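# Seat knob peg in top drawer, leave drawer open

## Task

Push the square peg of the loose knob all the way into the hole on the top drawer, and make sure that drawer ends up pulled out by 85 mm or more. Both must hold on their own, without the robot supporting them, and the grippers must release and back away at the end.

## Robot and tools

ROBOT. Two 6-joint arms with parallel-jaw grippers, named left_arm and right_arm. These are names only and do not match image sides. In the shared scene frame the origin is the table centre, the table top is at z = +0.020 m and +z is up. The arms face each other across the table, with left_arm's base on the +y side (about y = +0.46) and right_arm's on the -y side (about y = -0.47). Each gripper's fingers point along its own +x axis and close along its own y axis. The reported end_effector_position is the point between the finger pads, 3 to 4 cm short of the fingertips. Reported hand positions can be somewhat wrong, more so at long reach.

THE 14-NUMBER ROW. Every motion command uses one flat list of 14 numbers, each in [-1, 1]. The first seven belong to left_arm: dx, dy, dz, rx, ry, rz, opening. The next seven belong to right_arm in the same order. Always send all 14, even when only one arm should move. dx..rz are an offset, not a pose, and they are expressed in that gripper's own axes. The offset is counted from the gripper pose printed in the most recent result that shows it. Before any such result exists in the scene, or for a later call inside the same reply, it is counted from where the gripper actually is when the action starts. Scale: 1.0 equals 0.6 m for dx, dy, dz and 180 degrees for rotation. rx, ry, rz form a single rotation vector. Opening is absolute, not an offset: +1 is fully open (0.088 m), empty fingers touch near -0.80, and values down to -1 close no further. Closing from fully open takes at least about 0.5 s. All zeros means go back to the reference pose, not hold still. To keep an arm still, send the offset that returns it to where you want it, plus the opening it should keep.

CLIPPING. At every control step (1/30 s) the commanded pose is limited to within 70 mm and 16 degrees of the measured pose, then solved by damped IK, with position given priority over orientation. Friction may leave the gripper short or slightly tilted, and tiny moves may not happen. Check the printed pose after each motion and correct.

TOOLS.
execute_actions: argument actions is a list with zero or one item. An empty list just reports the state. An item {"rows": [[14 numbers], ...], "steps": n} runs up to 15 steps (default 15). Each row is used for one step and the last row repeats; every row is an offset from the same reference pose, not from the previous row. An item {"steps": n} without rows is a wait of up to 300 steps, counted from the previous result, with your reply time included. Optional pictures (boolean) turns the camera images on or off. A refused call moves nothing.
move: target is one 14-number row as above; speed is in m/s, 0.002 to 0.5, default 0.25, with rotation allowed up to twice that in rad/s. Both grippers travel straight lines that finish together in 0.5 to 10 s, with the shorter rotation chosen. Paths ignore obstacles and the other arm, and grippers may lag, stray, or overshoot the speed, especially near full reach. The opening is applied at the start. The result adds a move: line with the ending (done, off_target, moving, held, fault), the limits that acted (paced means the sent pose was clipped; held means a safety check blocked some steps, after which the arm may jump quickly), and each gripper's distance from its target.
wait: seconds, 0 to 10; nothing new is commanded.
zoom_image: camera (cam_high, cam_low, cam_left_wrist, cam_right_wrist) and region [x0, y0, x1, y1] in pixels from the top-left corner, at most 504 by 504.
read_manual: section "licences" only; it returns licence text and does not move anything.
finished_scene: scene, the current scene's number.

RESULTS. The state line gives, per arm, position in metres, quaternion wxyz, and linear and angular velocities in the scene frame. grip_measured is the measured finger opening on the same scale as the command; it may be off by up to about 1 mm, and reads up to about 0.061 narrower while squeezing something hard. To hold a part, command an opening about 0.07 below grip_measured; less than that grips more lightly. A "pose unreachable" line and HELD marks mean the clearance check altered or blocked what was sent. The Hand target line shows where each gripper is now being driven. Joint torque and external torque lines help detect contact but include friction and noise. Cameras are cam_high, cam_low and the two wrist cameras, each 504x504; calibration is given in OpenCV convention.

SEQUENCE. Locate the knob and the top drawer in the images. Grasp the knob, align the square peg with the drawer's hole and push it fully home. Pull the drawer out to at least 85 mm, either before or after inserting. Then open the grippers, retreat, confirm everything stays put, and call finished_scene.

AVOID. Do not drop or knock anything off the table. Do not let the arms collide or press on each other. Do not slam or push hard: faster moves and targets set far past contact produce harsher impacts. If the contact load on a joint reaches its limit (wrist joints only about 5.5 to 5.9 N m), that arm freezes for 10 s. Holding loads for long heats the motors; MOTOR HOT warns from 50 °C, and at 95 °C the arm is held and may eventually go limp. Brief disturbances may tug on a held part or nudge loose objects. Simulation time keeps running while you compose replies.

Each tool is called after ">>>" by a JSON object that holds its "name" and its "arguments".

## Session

>>> {"name": "execute_actions", "arguments": {"actions": []}}

Scene clock: 0.00 s of 4500.00 s.
left_arm: end_effector_position=(+0.1315, +0.1486, +0.4256) grip_measured=+1.000 end_effector_quat_wxyz=(+0.765, -0.018, -0.022, -0.644) end_effector_velocity=(+0.000, +0.000, -0.002) end_effector_angular_velocity=(+0.006, +0.009, +0.004) | right_arm: end_effector_position=(-0.0926, -0.1791, +0.4577) grip_measured=+0.991 end_effector_quat_wxyz=(+0.549, +0.018, -0.014, +0.835) end_effector_velocity=(+0.003, +0.001, -0.005) end_effector_angular_velocity=(-0.017, -0.015, -0.015)
Joint positions: left_arm=[ 0.     0.845  0.652  0.249 -0.006  0.001  0.088] | right_arm=[-0.001  0.858  0.645  0.258 -0.    -0.004  0.088]
Joint velocities: left_arm=[-0.002 -0.002 -0.002 -0.007 -0.007 -0.007  0.   ] | right_arm=[-0.007 -0.002 -0.002 -0.022  0.007 -0.007 -0.   ]
Joint torques (N m, as the arm reports them, + toward a larger angle): no reading
External joint torques (N m, as the arm's controller estimates them; a push from outside toward a larger angle lowers the number): no reading
Heat: left arm: hottest shoulder 37 °C (+0.0 °C/min); right arm: hottest shoulder 39 °C (+0.0 °C/min).
Hand target (left_arm): +0.131, +0.149, +0.426; +0.765, -0.018, -0.022, -0.644
Hand target (right_arm): -0.093, -0.179, +0.458; +0.549, +0.018, -0.014, +0.835

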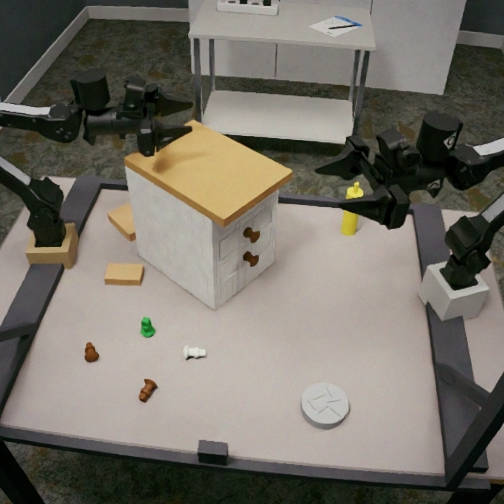

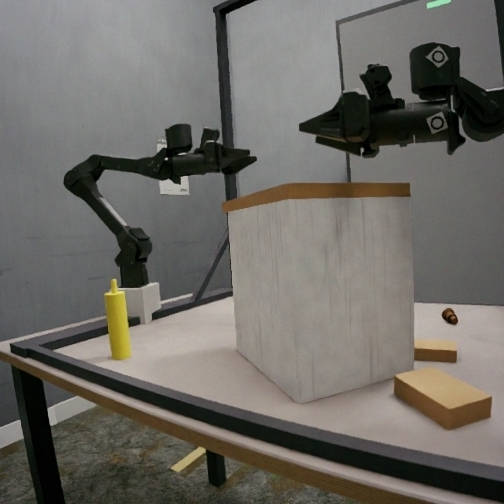

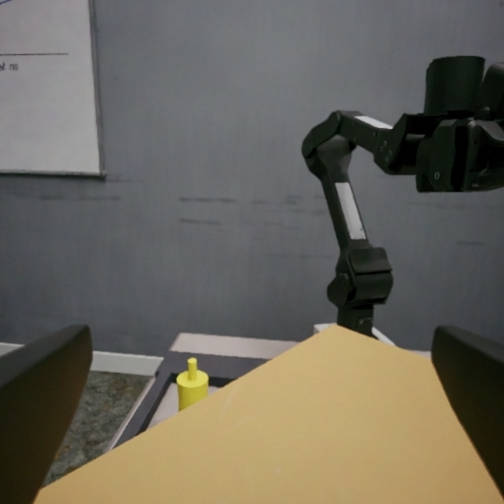

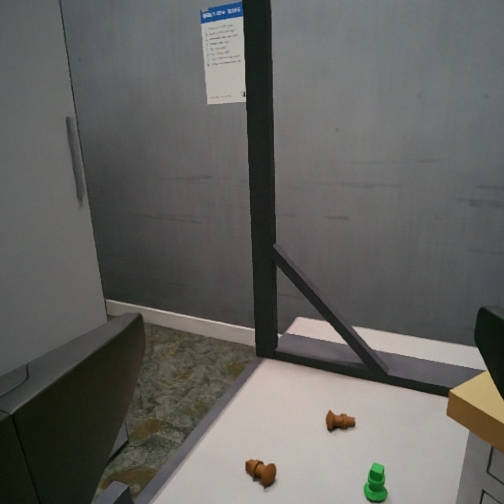

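>>> {"name": "zoom_image", "arguments": {"camera": "cam_high", "region": [70,300,230,420]}}

>>> {"name": "zoom_image", "arguments": {"camera": "cam_high", "region": [190,150,310,310]}}

>>> {"name": "zoom_image", "arguments": {"camera": "cam_right_wrist", "region": [220,390,420,504]}}

Region (70, 300, 230, 420) of cam_high's 504x504 image, scaled by 3.150, with more detail than that image has; it fills the top 378 rows of this view, and the rest is white.

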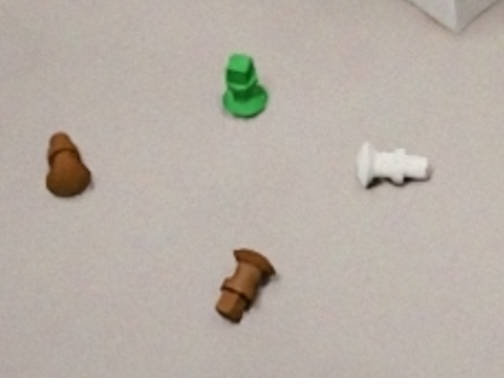

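Region (190, 150, 310, 310) of cam_high's 504x504 image, scaled by 3.150, with more detail than that image has; it fills the left 378 columns of this view, and the rest is white.

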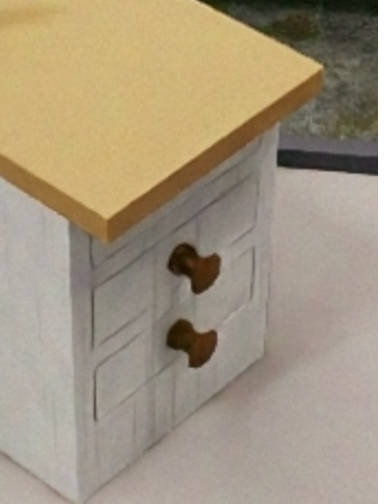

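Region (220, 390, 420, 504) of cam_right_wrist's 504x504 image, scaled by 2.520, with more detail than that image has; it fills the top 287 rows of this view, and the rest is white.

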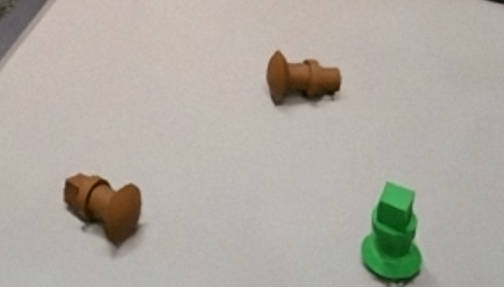

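>>> {"name": "move", "arguments": {"target": [-0.217,-0.47,0,0.246,0.455,-0.246,1,-0.04,-0.077,-0.15,0,0,-0.328,1], "speed": 0.2}}

Scene clock: 29.23 s of 4500.00 s.
left_arm: end_effector_position=(-0.1641, +0.2302, +0.4182) grip_measured=+1.000 end_effector_quat_wxyz=(+0.322, +0.519, +0.180, -0.771) end_effector_velocity=(-0.003, +0.001, +0.003) end_effector_angular_velocity=(+0.002, +0.024, -0.013) | right_arm: end_effector_position=(-0.0416, -0.1799, +0.3691) grip_measured=+0.991 end_effector_quat_wxyz=(+0.888, +0.026, -0.001, +0.458) end_effector_velocity=(+0.001, -0.000, +0.002) end_effector_angular_velocity=(+0.015, +0.006, -0.011)
Joint positions: left_arm=[-1.009  1.669  2.074 -1.569 -0.064 -0.003  0.088] | right_arm=[ 0.359  1.334  0.496  0.975  1.384 -0.09   0.088]
Joint velocities: left_arm=[ 0.002 -0.002  0.007  0.007  0.022  0.007  0.   ] | right_arm=[-0.002  0.012 -0.002  0.066  0.007 -0.037 -0.   ]
Joint torques (N m, as the arm reports them, + toward a larger angle): left_arm=[-0.13 -4.74  6.09  0.7   0.13  0.11] | right_arm=[ 0.2  -3.28  6.57  1.5   0.11 -0.15]
External joint torques (N m, as the arm's controller estimates them; a push from outside toward a larger angle lowers the number): left_arm=[-0.16  0.95  1.11 -0.26  0.18  0.11] | right_arm=[ 0.21  0.65  0.89  0.33  0.2  -0.16]
Heat: left arm: hottest elbow 38 °C (+2.1 °C/min); right arm: hottest shoulder 38 °C (-2.1 °C/min).
Hand target (left_arm): -0.167, +0.230, +0.418; -0.318, -0.519, -0.180, +0.772
Hand target (right_arm): -0.042, -0.180, +0.367; +0.890, +0.021, -0.003, +0.456
Off the commanded pose (left_arm): 0.005 m, 22 deg; orientation clipped at the last step of the last action.
Off the commanded pose (right_arm): 0.002 m, 1 deg.
joint sent to its limit (left arm) — the command would take joint 4 (wrist pitch) past its lower limit, so that joint was sent only as far as its limit.
After step 90, 21.30 s passed at rest.
move: off_target (left_arm); limits=paced
camera_calibration (this result's frames):
cam_left_wrist: T_world_to_cam=[[-0.694595, 0.718801, -0.0293777, -0.262624], [0.717825, 0.689794, -0.0944014, 0.0347598], [-0.0475913, -0.0866588, -0.995101, 0.510542], [0, 0, 0, 1]] pos_world=[-0.183071, 0.20904, 0.503607]
cam_right_wrist: T_world_to_cam=[[0.824682, -0.558836, -0.0871842, -0.0243989], [-0.235117, -0.198526, -0.951476, 0.339435], [0.514411, 0.805164, -0.295113, 0.356571], [0, 0, 0, 1]] pos_world=[-0.0834955, -0.233347, 0.426066]

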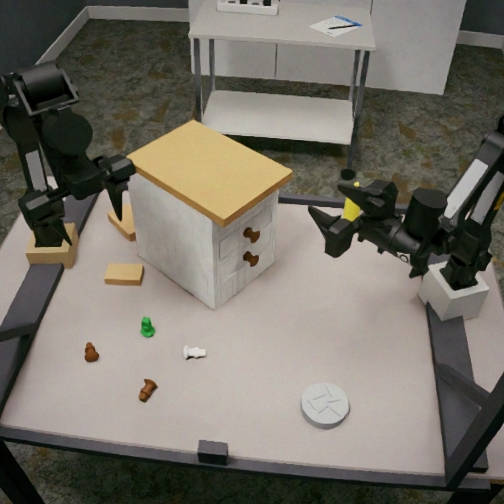

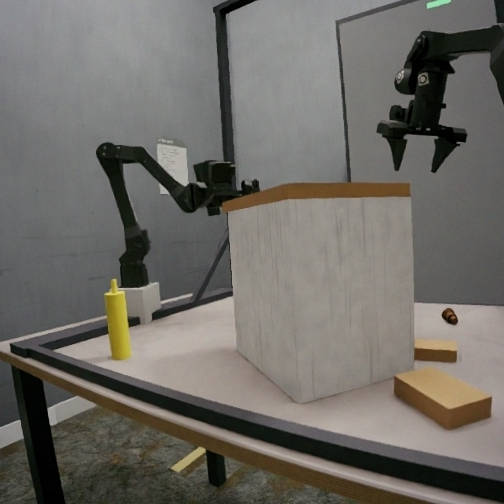

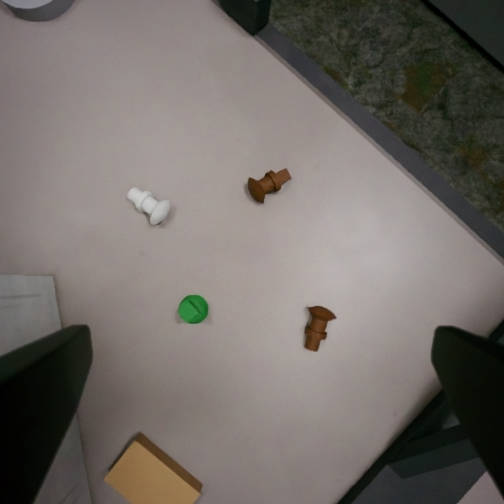

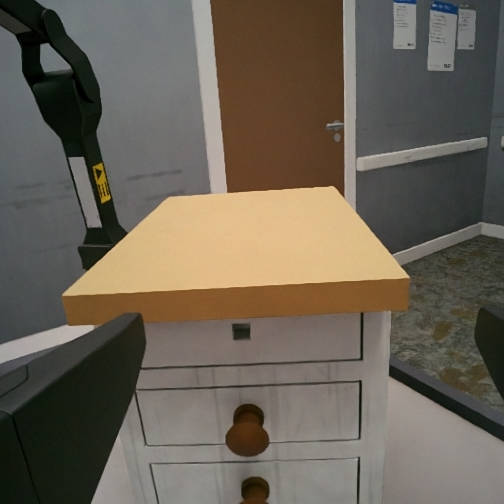

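>>> {"name": "zoom_image", "arguments": {"camera": "cam_left_wrist", "region": [110,150,350,370]}}

>>> {"name": "zoom_image", "arguments": {"camera": "cam_right_wrist", "region": [180,290,320,470]}}

Region (110, 150, 350, 370) of cam_left_wrist's 504x504 image, scaled by 2.100, with more detail than that image has; it fills the top 462 rows of this view, and the rest is white.

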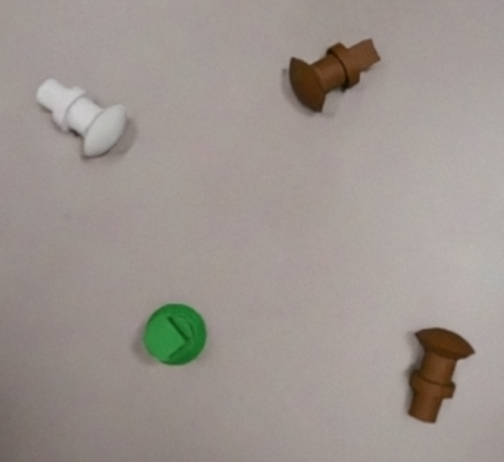

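Region (180, 290, 320, 470) of cam_right_wrist's 504x504 image, scaled by 2.800, with more detail than that image has.

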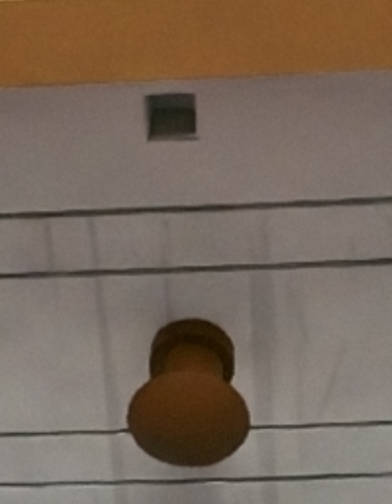

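>>> {"name": "move", "arguments": {"target": [0.538,-0.017,-0.007,0.349,0.106,-0.089,1,0,0,0,0,0,0,1], "speed": 0.2}}

Scene clock: 64.47 s of 4500.00 s.
left_arm: end_effector_position=(-0.2491, +0.1420, +0.1241) grip_measured=+1.000 end_effector_quat_wxyz=(-0.128, +0.693, -0.129, -0.697) end_effector_velocity=(+0.001, +0.004, -0.006) end_effector_angular_velocity=(+0.021, -0.011, -0.010) | right_arm: end_effector_position=(-0.0416, -0.1799, +0.3689) grip_measured=+0.991 end_effector_quat_wxyz=(+0.889, +0.025, -0.002, +0.458) end_effector_velocity=(-0.003, +0.002, -0.002) end_effector_angular_velocity=(-0.011, -0.017, +0.024)
Joint positions: left_arm=[-0.966  2.359  1.929 -1.135  0.003  1.135  0.088] | right_arm=[ 0.359  1.336  0.496  0.978  1.385 -0.094  0.088]
Joint velocities: left_arm=[-0.002  0.012 -0.002 -0.007  0.007  0.007  0.   ] | right_arm=[ 0.002  0.002 -0.002 -0.007 -0.022 -0.007 -0.   ]
Joint torques (N m, as the arm reports them, + toward a larger angle): left_arm=[-0.41 -8.7   6.33  0.01 -0.13  0.11] | right_arm=[ 0.04 -4.55  6.82  1.2  -0.11  0.12]
External joint torques (N m, as the arm's controller estimates them; a push from outside toward a larger angle lowers the number): left_arm=[-0.41  1.61  1.03 -0.3  -0.18  0.11] | right_arm=[ 0.01 -0.68  1.14  0.04 -0.01  0.12]
Heat: left arm: hottest elbow 39 °C (+2.0 °C/min); right arm: hottest shoulder 38 °C (+0.0 °C/min).
Hand target (left_arm): -0.251, +0.142, +0.120; -0.131, +0.695, -0.131, -0.694
Hand target (right_arm): -0.042, -0.180, +0.369; +0.889, +0.026, -0.001, +0.458
Off the commanded pose (left_arm): 0.004 m, 1 deg.
Off the commanded pose (right_arm): 0.000 m, 0 deg.
After step 90, 28.70 s passed at rest.
move: done
camera_calibration (this result's frames):
cam_left_wrist: T_world_to_cam=[[0.335126, 0.942017, 0.0171445, -0.0478281], [0.895911, -0.324249, 0.303654, 0.267774], [0.291606, -0.0864023, -0.952628, 0.285363], [0, 0, 0, 1]] pos_world=[-0.307087, 0.156536, 0.191354]
cam_right_wrist: T_world_to_cam=[[0.824183, -0.55998, -0.0845338, -0.0255916], [-0.233272, -0.199665, -0.951692, 0.339211], [0.51605, 0.804088, -0.295188, 0.356378], [0, 0, 0, 1]] pos_world=[-0.0836884, -0.233161, 0.425859]

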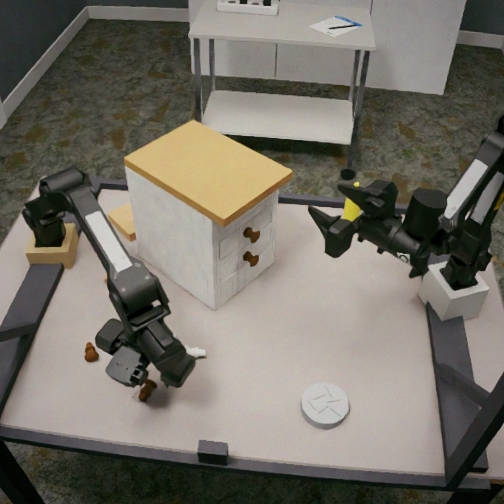

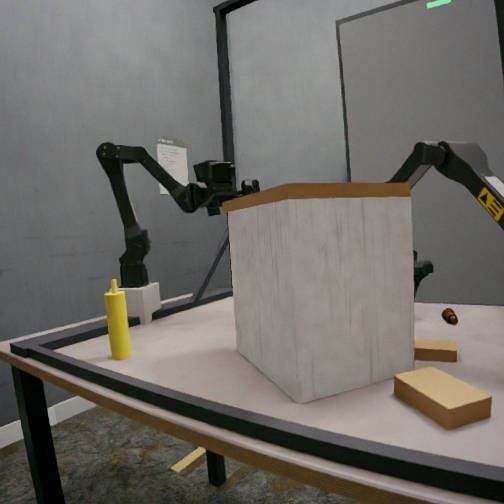

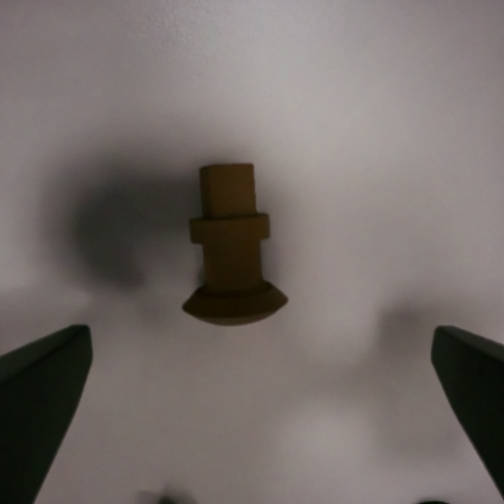

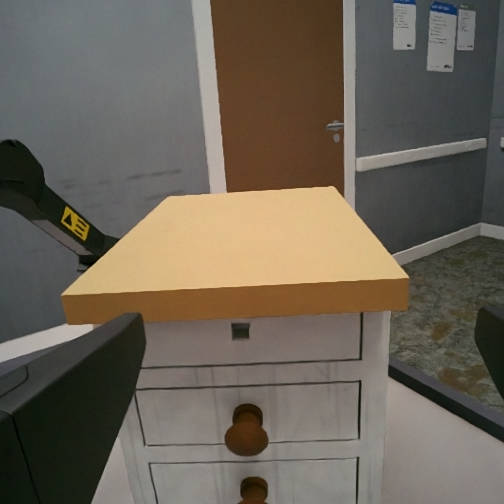

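>>> {"name": "move", "arguments": {"target": [0.065,0.017,0.010,0,0,0,0.6,0,0,0,0,0,0,1], "speed": 0.08}}

Scene clock: 75.73 s of 4500.00 s.
left_arm: end_effector_position=(-0.2576, +0.1336, +0.0956) grip_measured=+0.603 end_effector_quat_wxyz=(-0.123, +0.690, -0.135, -0.700) end_effector_velocity=(+0.001, +0.001, -0.001) end_effector_angular_velocity=(-0.000, -0.010, +0.005) | right_arm: end_effector_position=(-0.0416, -0.1799, +0.3689) grip_measured=+0.991 end_effector_quat_wxyz=(+0.889, +0.025, -0.002, +0.458) end_effector_velocity=(-0.001, -0.000, +0.000) end_effector_angular_velocity=(-0.005, -0.008, +0.010)
Joint positions: left_arm=[-0.966  2.425  1.931 -1.054  0.002  1.134  0.069] | right_arm=[ 0.359  1.336  0.496  0.978  1.385 -0.094  0.088]
Joint velocities: left_arm=[-0.002  0.002  0.002 -0.007 -0.007 -0.007 -0.   ] | right_arm=[ 0.002 -0.007 -0.002 -0.007 -0.007 -0.007 -0.   ]
Joint torques (N m, as the arm reports them, + toward a larger angle): left_arm=[-0.26 -7.79  5.74  0.4   0.11 -0.04] | right_arm=[ 0.03 -4.26  6.85  1.35 -0.08  0.  ]
External joint torques (N m, as the arm's controller estimates them; a push from outside toward a larger angle lowers the number): left_arm=[-0.26  2.87  0.5   0.06  0.07 -0.04] | right_arm=[ 0.02 -0.32  1.16  0.19  0.01 -0.01]
Heat: left arm: hottest shoulder 40 °C (+3.0 °C/min); right arm: hottest shoulder 38 °C (+0.0 °C/min).
Hand target (left_arm): -0.259, +0.135, +0.085; -0.128, +0.693, -0.130, -0.697
Hand target (right_arm): -0.042, -0.180, +0.369; +0.889, +0.025, -0.002, +0.458
Off the commanded pose (left_arm): 0.011 m, 1 deg.
Off the commanded pose (right_arm): 0.000 m, 0 deg.
After step 90, 7.40 s passed at rest.
move: off_target (left_arm)
camera_calibration (this result's frames):
cam_left_wrist: T_world_to_cam=[[0.334849, 0.942271, 0.00143649, -0.0352025], [0.899352, -0.320051, 0.297881, 0.282258], [0.281145, -0.0984533, -0.954602, 0.259119], [0, 0, 0, 1]] pos_world=[-0.314912, 0.149018, 0.163326]
cam_right_wrist: T_world_to_cam=[[0.824183, -0.55998, -0.0845338, -0.0255916], [-0.233272, -0.199665, -0.951692, 0.339211], [0.51605, 0.804088, -0.295188, 0.356378], [0, 0, 0, 1]] pos_world=[-0.0836884, -0.233161, 0.425859]

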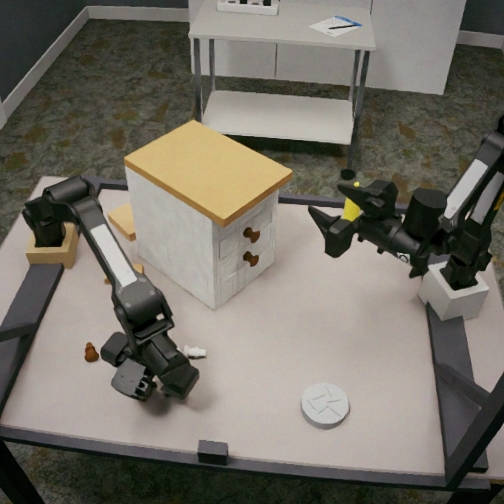

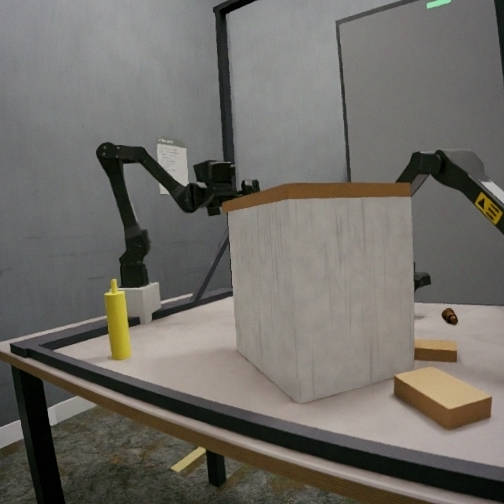

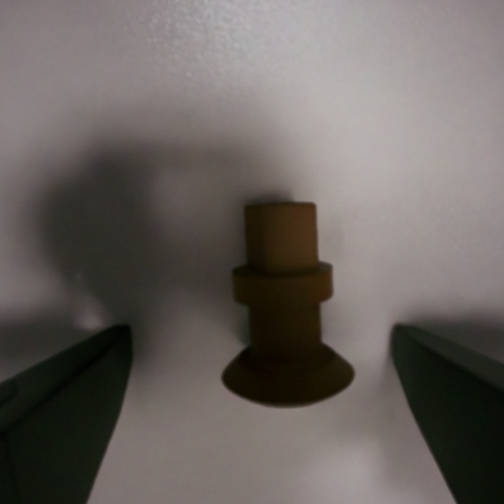

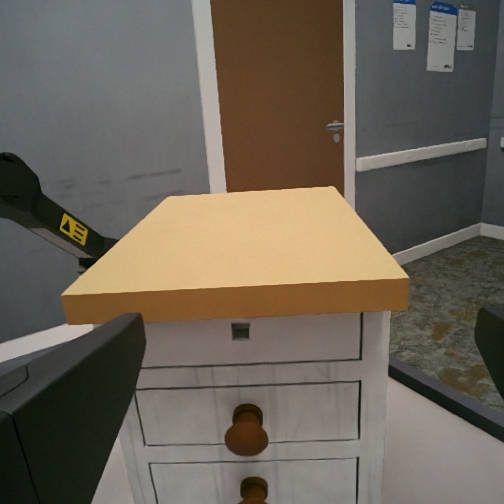

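>>> {"name": "move", "arguments": {"target": [0.035,-0.011,-0.020,0,0,0,0.6,0,0,0,0,0,0,1], "speed": 0.05}}

Scene clock: 82.93 s of 4500.00 s.
left_arm: end_effector_position=(-0.2549, +0.1352, +0.0910) grip_measured=+0.603 end_effector_quat_wxyz=(-0.117, +0.680, -0.145, -0.709) end_effector_velocity=(+0.003, +0.003, +0.001) end_effector_angular_velocity=(-0.004, -0.007, -0.009) | right_arm: end_effector_position=(-0.0416, -0.1799, +0.3689) grip_measured=+0.991 end_effector_quat_wxyz=(+0.889, +0.025, -0.002, +0.458) end_effector_velocity=(-0.003, +0.002, +0.001) end_effector_angular_velocity=(-0.004, -0.010, +0.024)
Joint positions: left_arm=[-0.962  2.386  1.839 -0.967  0.011  1.146  0.069] | right_arm=[ 0.359  1.336  0.496  0.978  1.385 -0.094  0.088]
Joint velocities: left_arm=[-0.002 -0.017 -0.027  0.007 -0.007  0.007 -0.   ] | right_arm=[ 0.002 -0.002  0.002 -0.007 -0.022 -0.007  0.   ]
Joint torques (N m, as the arm reports them, + toward a larger angle): left_arm=[ 0.95 -8.25  2.37  1.04 -0.34  0.14] | right_arm=[ 0.   -4.26  6.8   1.36 -0.08 -0.02]
External joint torques (N m, as the arm's controller estimates them; a push from outside toward a larger angle lowers the number): left_arm=[ 0.95  2.27 -2.93  0.64 -0.4   0.14] | right_arm=[-0.01 -0.36  1.08  0.19  0.03 -0.02]
Heat: left arm: hottest shoulder 40 °C (+3.0 °C/min); right arm: hottest shoulder 38 °C (+0.0 °C/min).
Hand target (left_arm): -0.244, +0.136, +0.075; -0.123, +0.690, -0.134, -0.700
Hand target (right_arm): -0.042, -0.180, +0.369; +0.889, +0.025, -0.002, +0.458
Off the commanded pose (left_arm): 0.020 m, 2 deg.
Off the commanded pose (right_arm): 0.000 m, 0 deg.
After step 90, 3.43 s passed at rest.
move: off_target (left_arm)
camera_calibration (this result's frames):
cam_left_wrist: T_world_to_cam=[[0.341978, 0.939348, -0.026011, -0.0328753], [0.905679, -0.322086, 0.275692, 0.285624], [0.250593, -0.117838, -0.960894, 0.249458], [0, 0, 0, 1]] pos_world=[-0.309954, 0.152273, 0.160104]
cam_right_wrist: T_world_to_cam=[[0.824183, -0.55998, -0.0845338, -0.0255916], [-0.233272, -0.199665, -0.951692, 0.339211], [0.51605, 0.804088, -0.295188, 0.356378], [0, 0, 0, 1]] pos_world=[-0.0836884, -0.233161, 0.425859]

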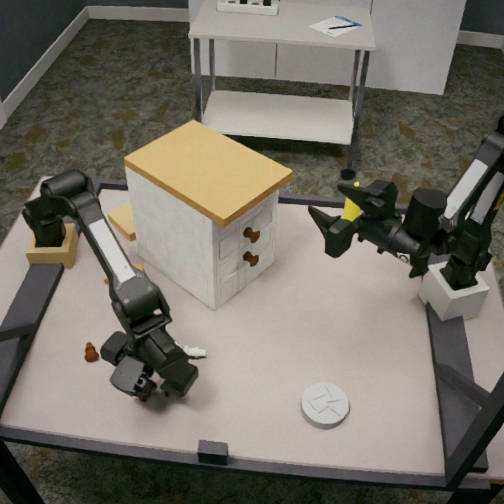

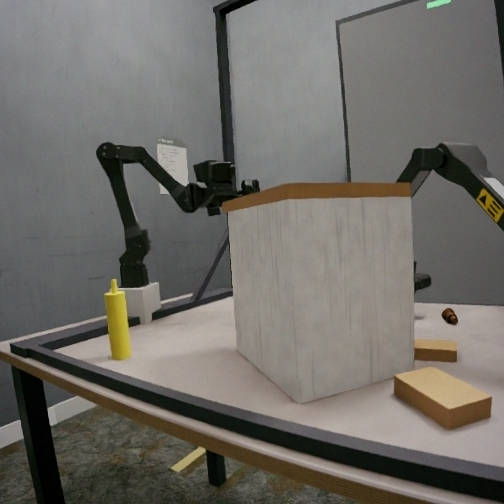

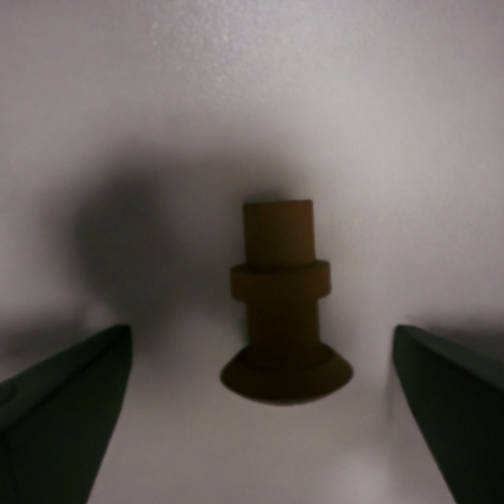

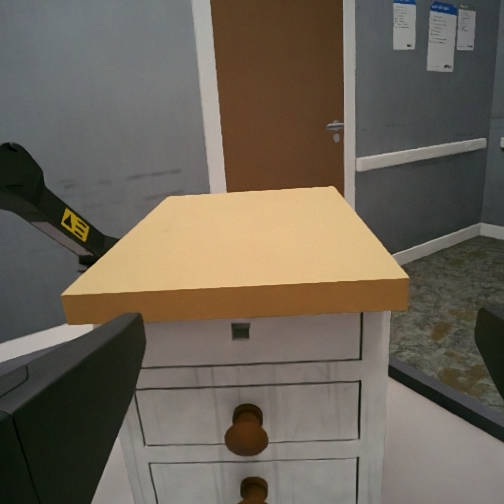

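>>> {"name": "move", "arguments": {"target": [-0.025,-0.008,0.004,0,0,0,0.3,0,0,0,0,0,0,1], "speed": 0.03}}

Scene clock: 87.17 s of 4500.00 s.
left_arm: end_effector_position=(-0.2528, +0.1406, +0.0957) grip_measured=+0.304 end_effector_quat_wxyz=(-0.122, +0.682, -0.139, -0.707) end_effector_velocity=(-0.000, +0.003, +0.003) end_effector_angular_velocity=(+0.008, +0.004, +0.019) | right_arm: end_effector_position=(-0.0416, -0.1799, +0.3689) grip_measured=+0.991 end_effector_quat_wxyz=(+0.889, +0.025, -0.002, +0.458) end_effector_velocity=(+0.000, +0.000, -0.001) end_effector_angular_velocity=(-0.000, +0.000, +0.005)
Joint positions: left_arm=[-0.966  2.373  1.836 -0.994  0.014  1.141  0.054] | right_arm=[ 0.359  1.336  0.496  0.978  1.385 -0.094  0.088]
Joint velocities: left_arm=[-0.002 -0.007 -0.002 -0.007  0.007 -0.022 -0.   ] | right_arm=[-0.002 -0.002 -0.002 -0.007 -0.007  0.007  0.   ]
Joint torques (N m, as the arm reports them, + toward a larger angle): left_arm=[ -0.42 -12.73   4.56  -0.06  -0.09  -0.08] | right_arm=[ 0.04 -4.27  6.8   1.37 -0.09 -0.01]
External joint torques (N m, as the arm's controller estimates them; a push from outside toward a larger angle lowers the number): left_arm=[-0.41 -2.24 -0.75 -0.43 -0.15 -0.08] | right_arm=[ 0.03 -0.37  1.11  0.21  0.01 -0.02]
Heat: left arm: hottest shoulder 41 °C (+3.0 °C/min); right arm: hottest shoulder 38 °C (+0.0 °C/min).
Hand target (left_arm): -0.255, +0.141, +0.106; -0.117, +0.680, -0.145, -0.709
Hand target (right_arm): -0.042, -0.180, +0.369; +0.889, +0.025, -0.002, +0.458
Off the commanded pose (left_arm): 0.010 m, 1 deg.
Off the commanded pose (right_arm): 0.000 m, 0 deg.
After step 90, 0.47 s passed at rest.
move: off_target (left_arm)
camera_calibration (this result's frames):
cam_left_wrist: T_world_to_cam=[[0.341232, 0.939934, -0.00924002, -0.0404557], [0.903351, -0.325202, 0.279643, 0.283672], [0.259841, -0.10377, -0.96006, 0.254371], [0, 0, 0, 1]] pos_world=[-0.308547, 0.156672, 0.164511]
cam_right_wrist: T_world_to_cam=[[0.824183, -0.55998, -0.0845338, -0.0255916], [-0.233272, -0.199665, -0.951692, 0.339211], [0.51605, 0.804088, -0.295188, 0.356378], [0, 0, 0, 1]] pos_world=[-0.0836884, -0.233161, 0.425859]

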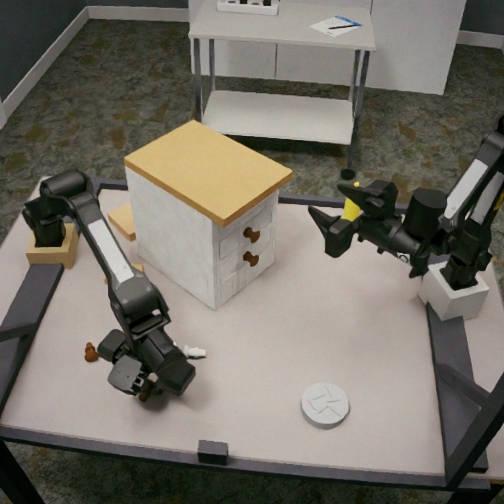

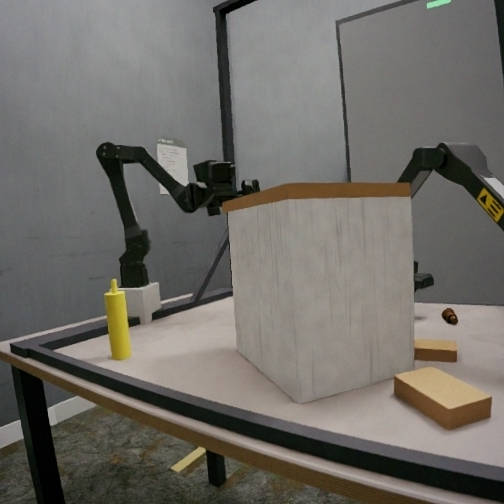

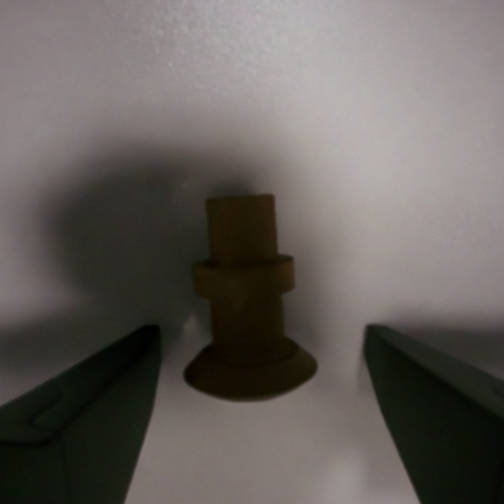

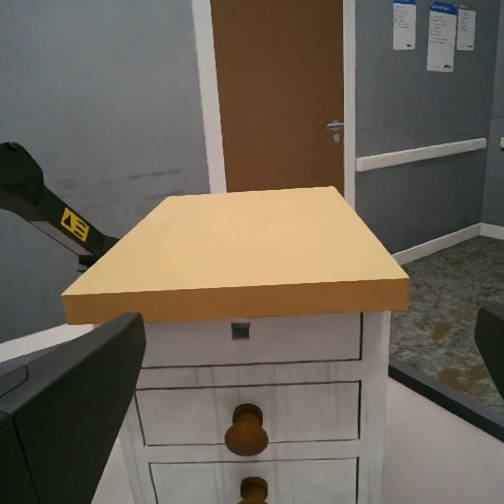

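>>> {"name": "move", "arguments": {"target": [0,0.004,0.006,0,0,0,-0.5,0,0,0,0,0,0,1], "speed": 0.03}}

Scene clock: 90.70 s of 4500.00 s.
left_arm: end_effector_position=(-0.2544, +0.1397, +0.0987) grip_measured=-0.314 end_effector_quat_wxyz=(-0.121, +0.682, -0.140, -0.708) end_effector_velocity=(+0.002, +0.008, -0.001) end_effector_angular_velocity=(+0.025, -0.014, +0.014) | right_arm: end_effector_position=(-0.0416, -0.1799, +0.3689) grip_measured=+0.991 end_effector_quat_wxyz=(+0.889, +0.025, -0.002, +0.458) end_effector_velocity=(-0.001, -0.000, +0.001) end_effector_angular_velocity=(+0.002, -0.002, +0.010)
Joint positions: left_arm=[-0.967  2.373  1.849 -1.003  0.014  1.139  0.024] | right_arm=[ 0.359  1.336  0.496  0.978  1.385 -0.094  0.088]
Joint velocities: left_arm=[-0.007 -0.002 -0.007 -0.022  0.007 -0.022 -0.   ] | right_arm=[ 0.002 -0.002 -0.002  0.007 -0.007 -0.007  0.   ]
Joint torques (N m, as the arm reports them, + toward a larger angle): left_arm=[-0.34 -8.99  6.33  0.06  0.06 -0.07] | right_arm=[ 0.   -4.28  6.86  1.35 -0.09  0.  ]
External joint torques (N m, as the arm's controller estimates them; a push from outside toward a larger angle lowers the number): left_arm=[-0.31  1.33  1.09 -0.31  0.   -0.07] | right_arm=[-0.03 -0.34  1.15  0.18  0.01 -0.01]
Heat: left arm: hottest shoulder 42 °C (+4.0 °C/min); right arm: hottest shoulder 38 °C (+0.0 °C/min).
Hand target (left_arm): -0.257, +0.140, +0.096; -0.122, +0.683, -0.140, -0.707
Hand target (right_arm): -0.042, -0.180, +0.369; +0.889, +0.025, -0.002, +0.458
Off the commanded pose (left_arm): 0.004 m, 0 deg.
Off the commanded pose (right_arm): 0.000 m, 0 deg.
move: done
camera_calibration (this result's frames):
cam_left_wrist: T_world_to_cam=[[0.340115, 0.940297, -0.0127633, -0.0390582], [0.90443, -0.323365, 0.278283, 0.284105], [0.257541, -0.106192, -0.960414, 0.257432], [0, 0, 0, 1]] pos_world=[-0.309968, 0.155933, 0.167682]
cam_right_wrist: T_world_to_cam=[[0.824183, -0.55998, -0.0845338, -0.0255916], [-0.233272, -0.199665, -0.951692, 0.339211], [0.51605, 0.804088, -0.295188, 0.356378], [0, 0, 0, 1]] pos_world=[-0.0836884, -0.233161, 0.425859]

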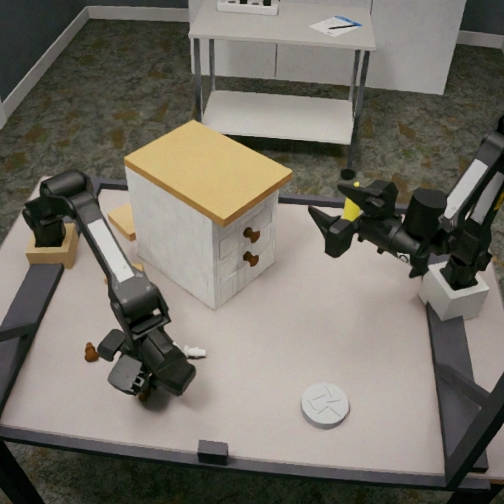

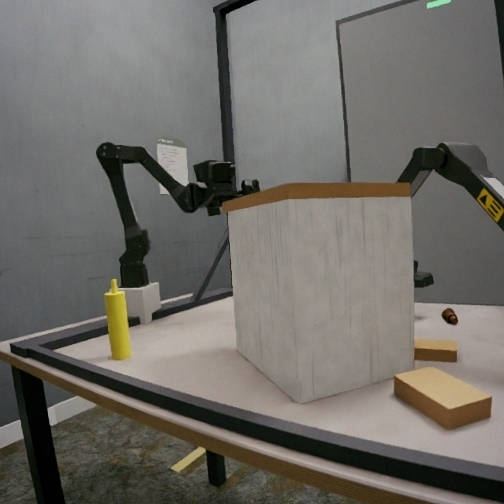

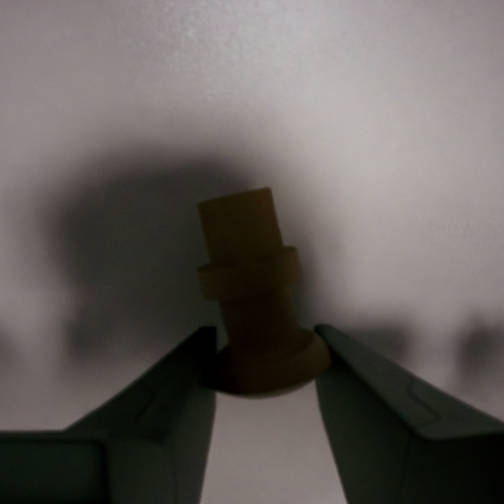

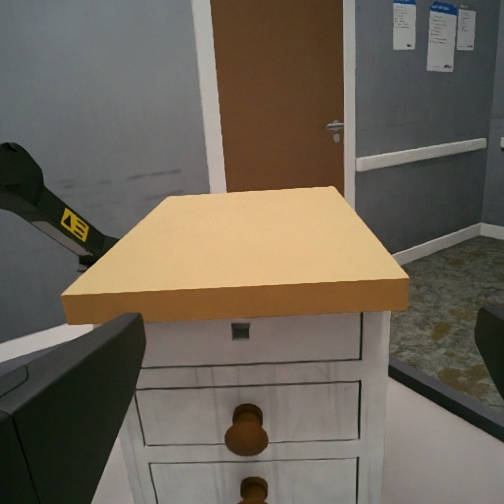

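>>> {"name": "move", "arguments": {"target": [-0.1,0,0,0,0,0,-0.5,0,0,0,0,0,0,1], "speed": 0.1}}

>>> {"name": "move", "arguments": {"target": [0,0.228,-0.238,0.3,0,0,-0.5,0,0,0,0,0,0,1], "speed": 0.15}}

Scene clock: 101.07 s of 4500.00 s.
left_arm: end_effector_position=(-0.2493, +0.1447, +0.1448) grip_measured=-0.314 end_effector_quat_wxyz=(-0.130, +0.689, -0.130, -0.701) end_effector_velocity=(+0.004, +0.000, +0.003) end_effector_angular_velocity=(-0.007, -0.024, +0.005) | right_arm: end_effector_position=(-0.0416, -0.1799, +0.3689) grip_measured=+0.991 end_effector_quat_wxyz=(+0.889, +0.025, -0.002, +0.458) end_effector_velocity=(+0.002, -0.001, +0.002) end_effector_angular_velocity=(+0.004, +0.003, -0.010)
Joint positions: left_arm=[-0.967  2.332  1.964 -1.193  0.014  1.139  0.024] | right_arm=[ 0.359  1.336  0.496  0.978  1.385 -0.094  0.088]
Joint velocities: left_arm=[-0.002 -0.002  0.007 -0.022 -0.022 -0.007 -0.   ] | right_arm=[-0.002 -0.002  0.002  0.007  0.007 -0.007 -0.   ]
Joint torques (N m, as the arm reports them, + toward a larger angle): left_arm=[  0.29 -12.52   6.33   0.06   0.04   0.12] | right_arm=[ 0.01 -4.25  6.82  1.35 -0.09 -0.01]
External joint torques (N m, as the arm's controller estimates them; a push from outside toward a larger angle lowers the number): left_arm=[ 0.29 -2.16  0.93 -0.27 -0.01  0.12] | right_arm=[ 0.02 -0.3   1.1   0.17  0.   -0.02]
Heat: left arm: hottest shoulder 43 °C (+4.0 °C/min); right arm: hottest shoulder 38 °C (+0.0 °C/min).
Hand target (left_arm): -0.251, +0.141, +0.159; -0.121, +0.682, -0.140, -0.708
Hand target (right_arm): -0.042, -0.180, +0.369; +0.889, +0.025, -0.002, +0.458
Off the commanded pose (left_arm): 0.015 m, 2 deg.
Off the commanded pose (right_arm): 0.000 m, 0 deg.
After step 90, 6.33 s passed at rest.
move: off_target (left_arm)
camera_calibration (this result's frames):
cam_left_wrist: T_world_to_cam=[[0.340055, 0.940239, 0.0177193, -0.0492357], [0.897458, -0.330096, 0.292585, 0.265445], [0.280949, -0.0835928, -0.956075, 0.302803], [0, 0, 0, 1]] pos_world=[-0.306555, 0.159228, 0.21271]
cam_right_wrist: T_world_to_cam=[[0.824183, -0.55998, -0.0845338, -0.0255916], [-0.233272, -0.199665, -0.951692, 0.339211], [0.51605, 0.804088, -0.295188, 0.356378], [0, 0, 0, 1]] pos_world=[-0.0836884, -0.233161, 0.425859]

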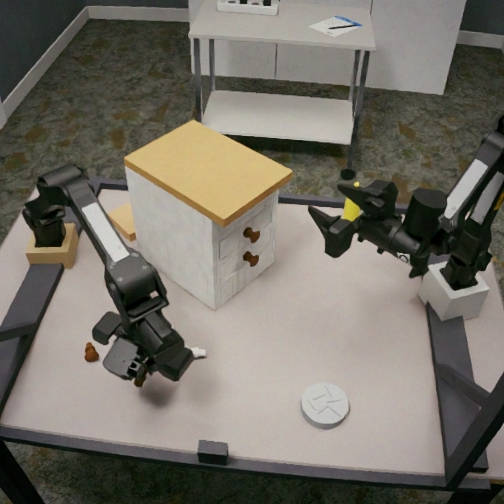

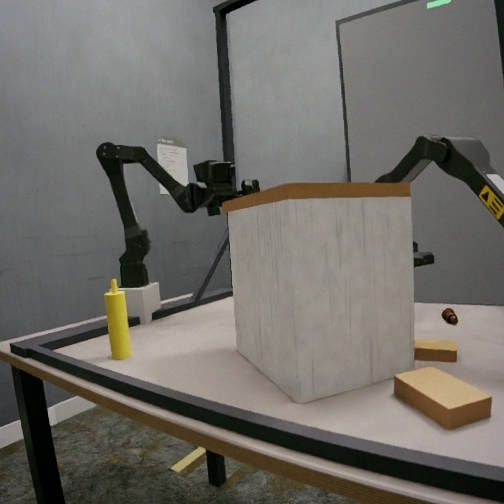

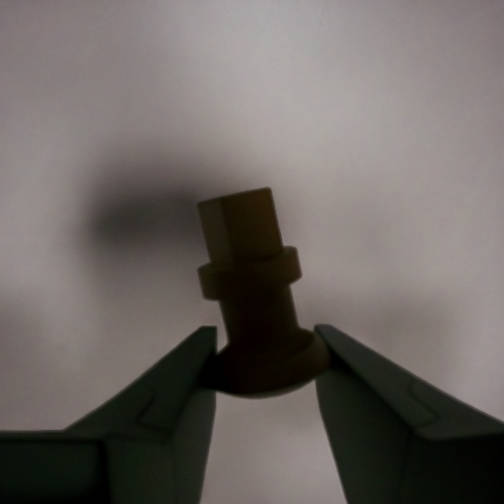

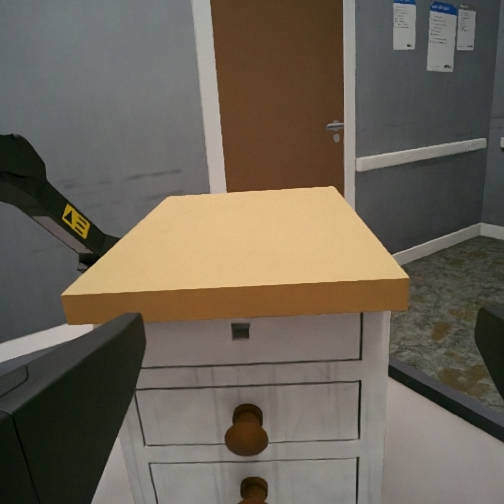

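Scene clock: 104.67 s of 4500.00 s.
left_arm: end_effector_position=(-0.1643, -0.0306, +0.1464) grip_measured=-0.314 end_effector_quat_wxyz=(-0.338, +0.569, -0.515, -0.545) end_effector_velocity=(-0.001, -0.001, +0.003) end_effector_angular_velocity=(-0.015, -0.003, -0.008) | right_arm: end_effector_position=(-0.0416, -0.1799, +0.3689) grip_measured=+0.991 end_effector_quat_wxyz=(+0.889, +0.025, -0.002, +0.458) end_effector_velocity=(+0.000, +0.000, -0.004) end_effector_angular_velocity=(-0.023, -0.025, +0.005)
Joint positions: left_arm=[-0.621  2.554  2.344 -1.107  0.016  2.418  0.024] | right_arm=[ 0.359  1.336  0.496  0.978  1.385 -0.094  0.088]
Joint velocities: left_arm=[-0.002 -0.007 -0.002  0.007 -0.007  0.007 -0.   ] | right_arm=[-0.002 -0.002 -0.007 -0.022 -0.007 -0.007  0.   ]
Joint torques (N m, as the arm reports them, + toward a larger angle): left_arm=[ -0.03 -10.06   6.74   0.79   0.05   0.07] | right_arm=[ 0.   -4.27  6.85  1.36 -0.09  0.  ]
External joint torques (N m, as the arm's controller estimates them; a push from outside toward a larger angle lowers the number): left_arm=[-0.03  1.71  0.95  0.13  0.    0.08] | right_arm=[-0.01 -0.4   1.2   0.21  0.01 -0.01]
Heat: left arm: hottest shoulder 44 °C (+5.0 °C/min); right arm: hottest shoulder 38 °C (+0.0 °C/min).
Hand target (left_arm): -0.165, -0.034, +0.142; -0.338, +0.569, -0.516, -0.544
Hand target (right_arm): -0.042, -0.180, +0.369; +0.889, +0.025, -0.002, +0.458
Off the commanded pose (left_arm): 0.006 m, 14 deg.
Off the commanded pose (right_arm): 0.000 m, 0 deg.
joint sent to its limit (left arm) — the command would take joint 3 (elbow) past its upper limit, so that joint was sent only as far as its limit.
move: off_target (left_arm)
camera_calibration (this result's frames):
cam_left_wrist: T_world_to_cam=[[0.949443, 0.268918, -0.16199, 0.192498], [0.313802, -0.828158, 0.464416, -0.00549624], [-0.00926341, -0.491769, -0.870676, 0.193145], [0, 0, 0, 1]] pos_world=[-0.179252, 0.0386648, 0.201902]
cam_right_wrist: T_world_to_cam=[[0.824183, -0.55998, -0.0845338, -0.0255916], [-0.233272, -0.199665, -0.951692, 0.339211], [0.51605, 0.804088, -0.295188, 0.356378], [0, 0, 0, 1]] pos_world=[-0.0836884, -0.233161, 0.425859]

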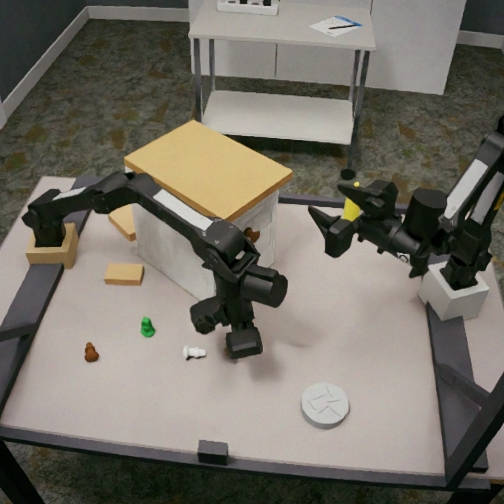

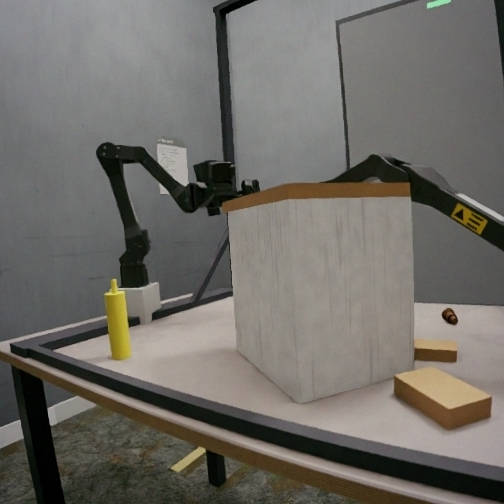

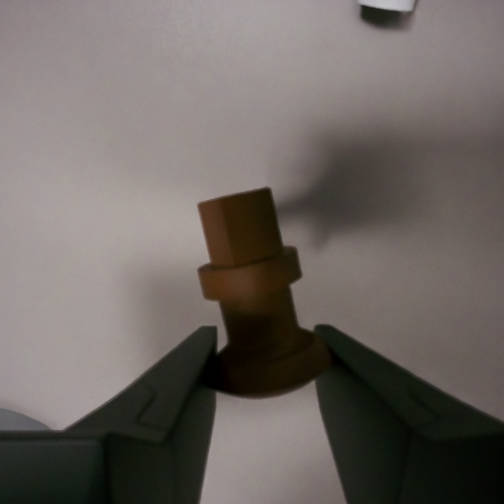

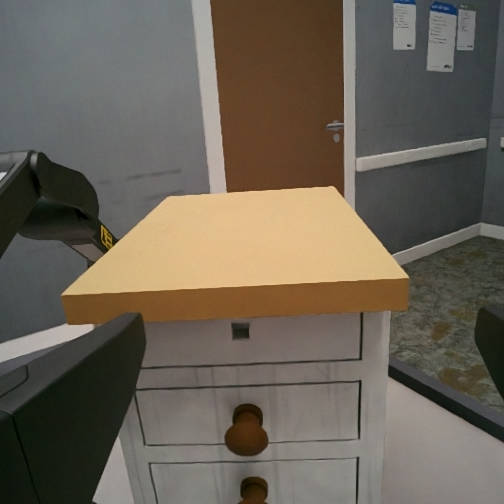

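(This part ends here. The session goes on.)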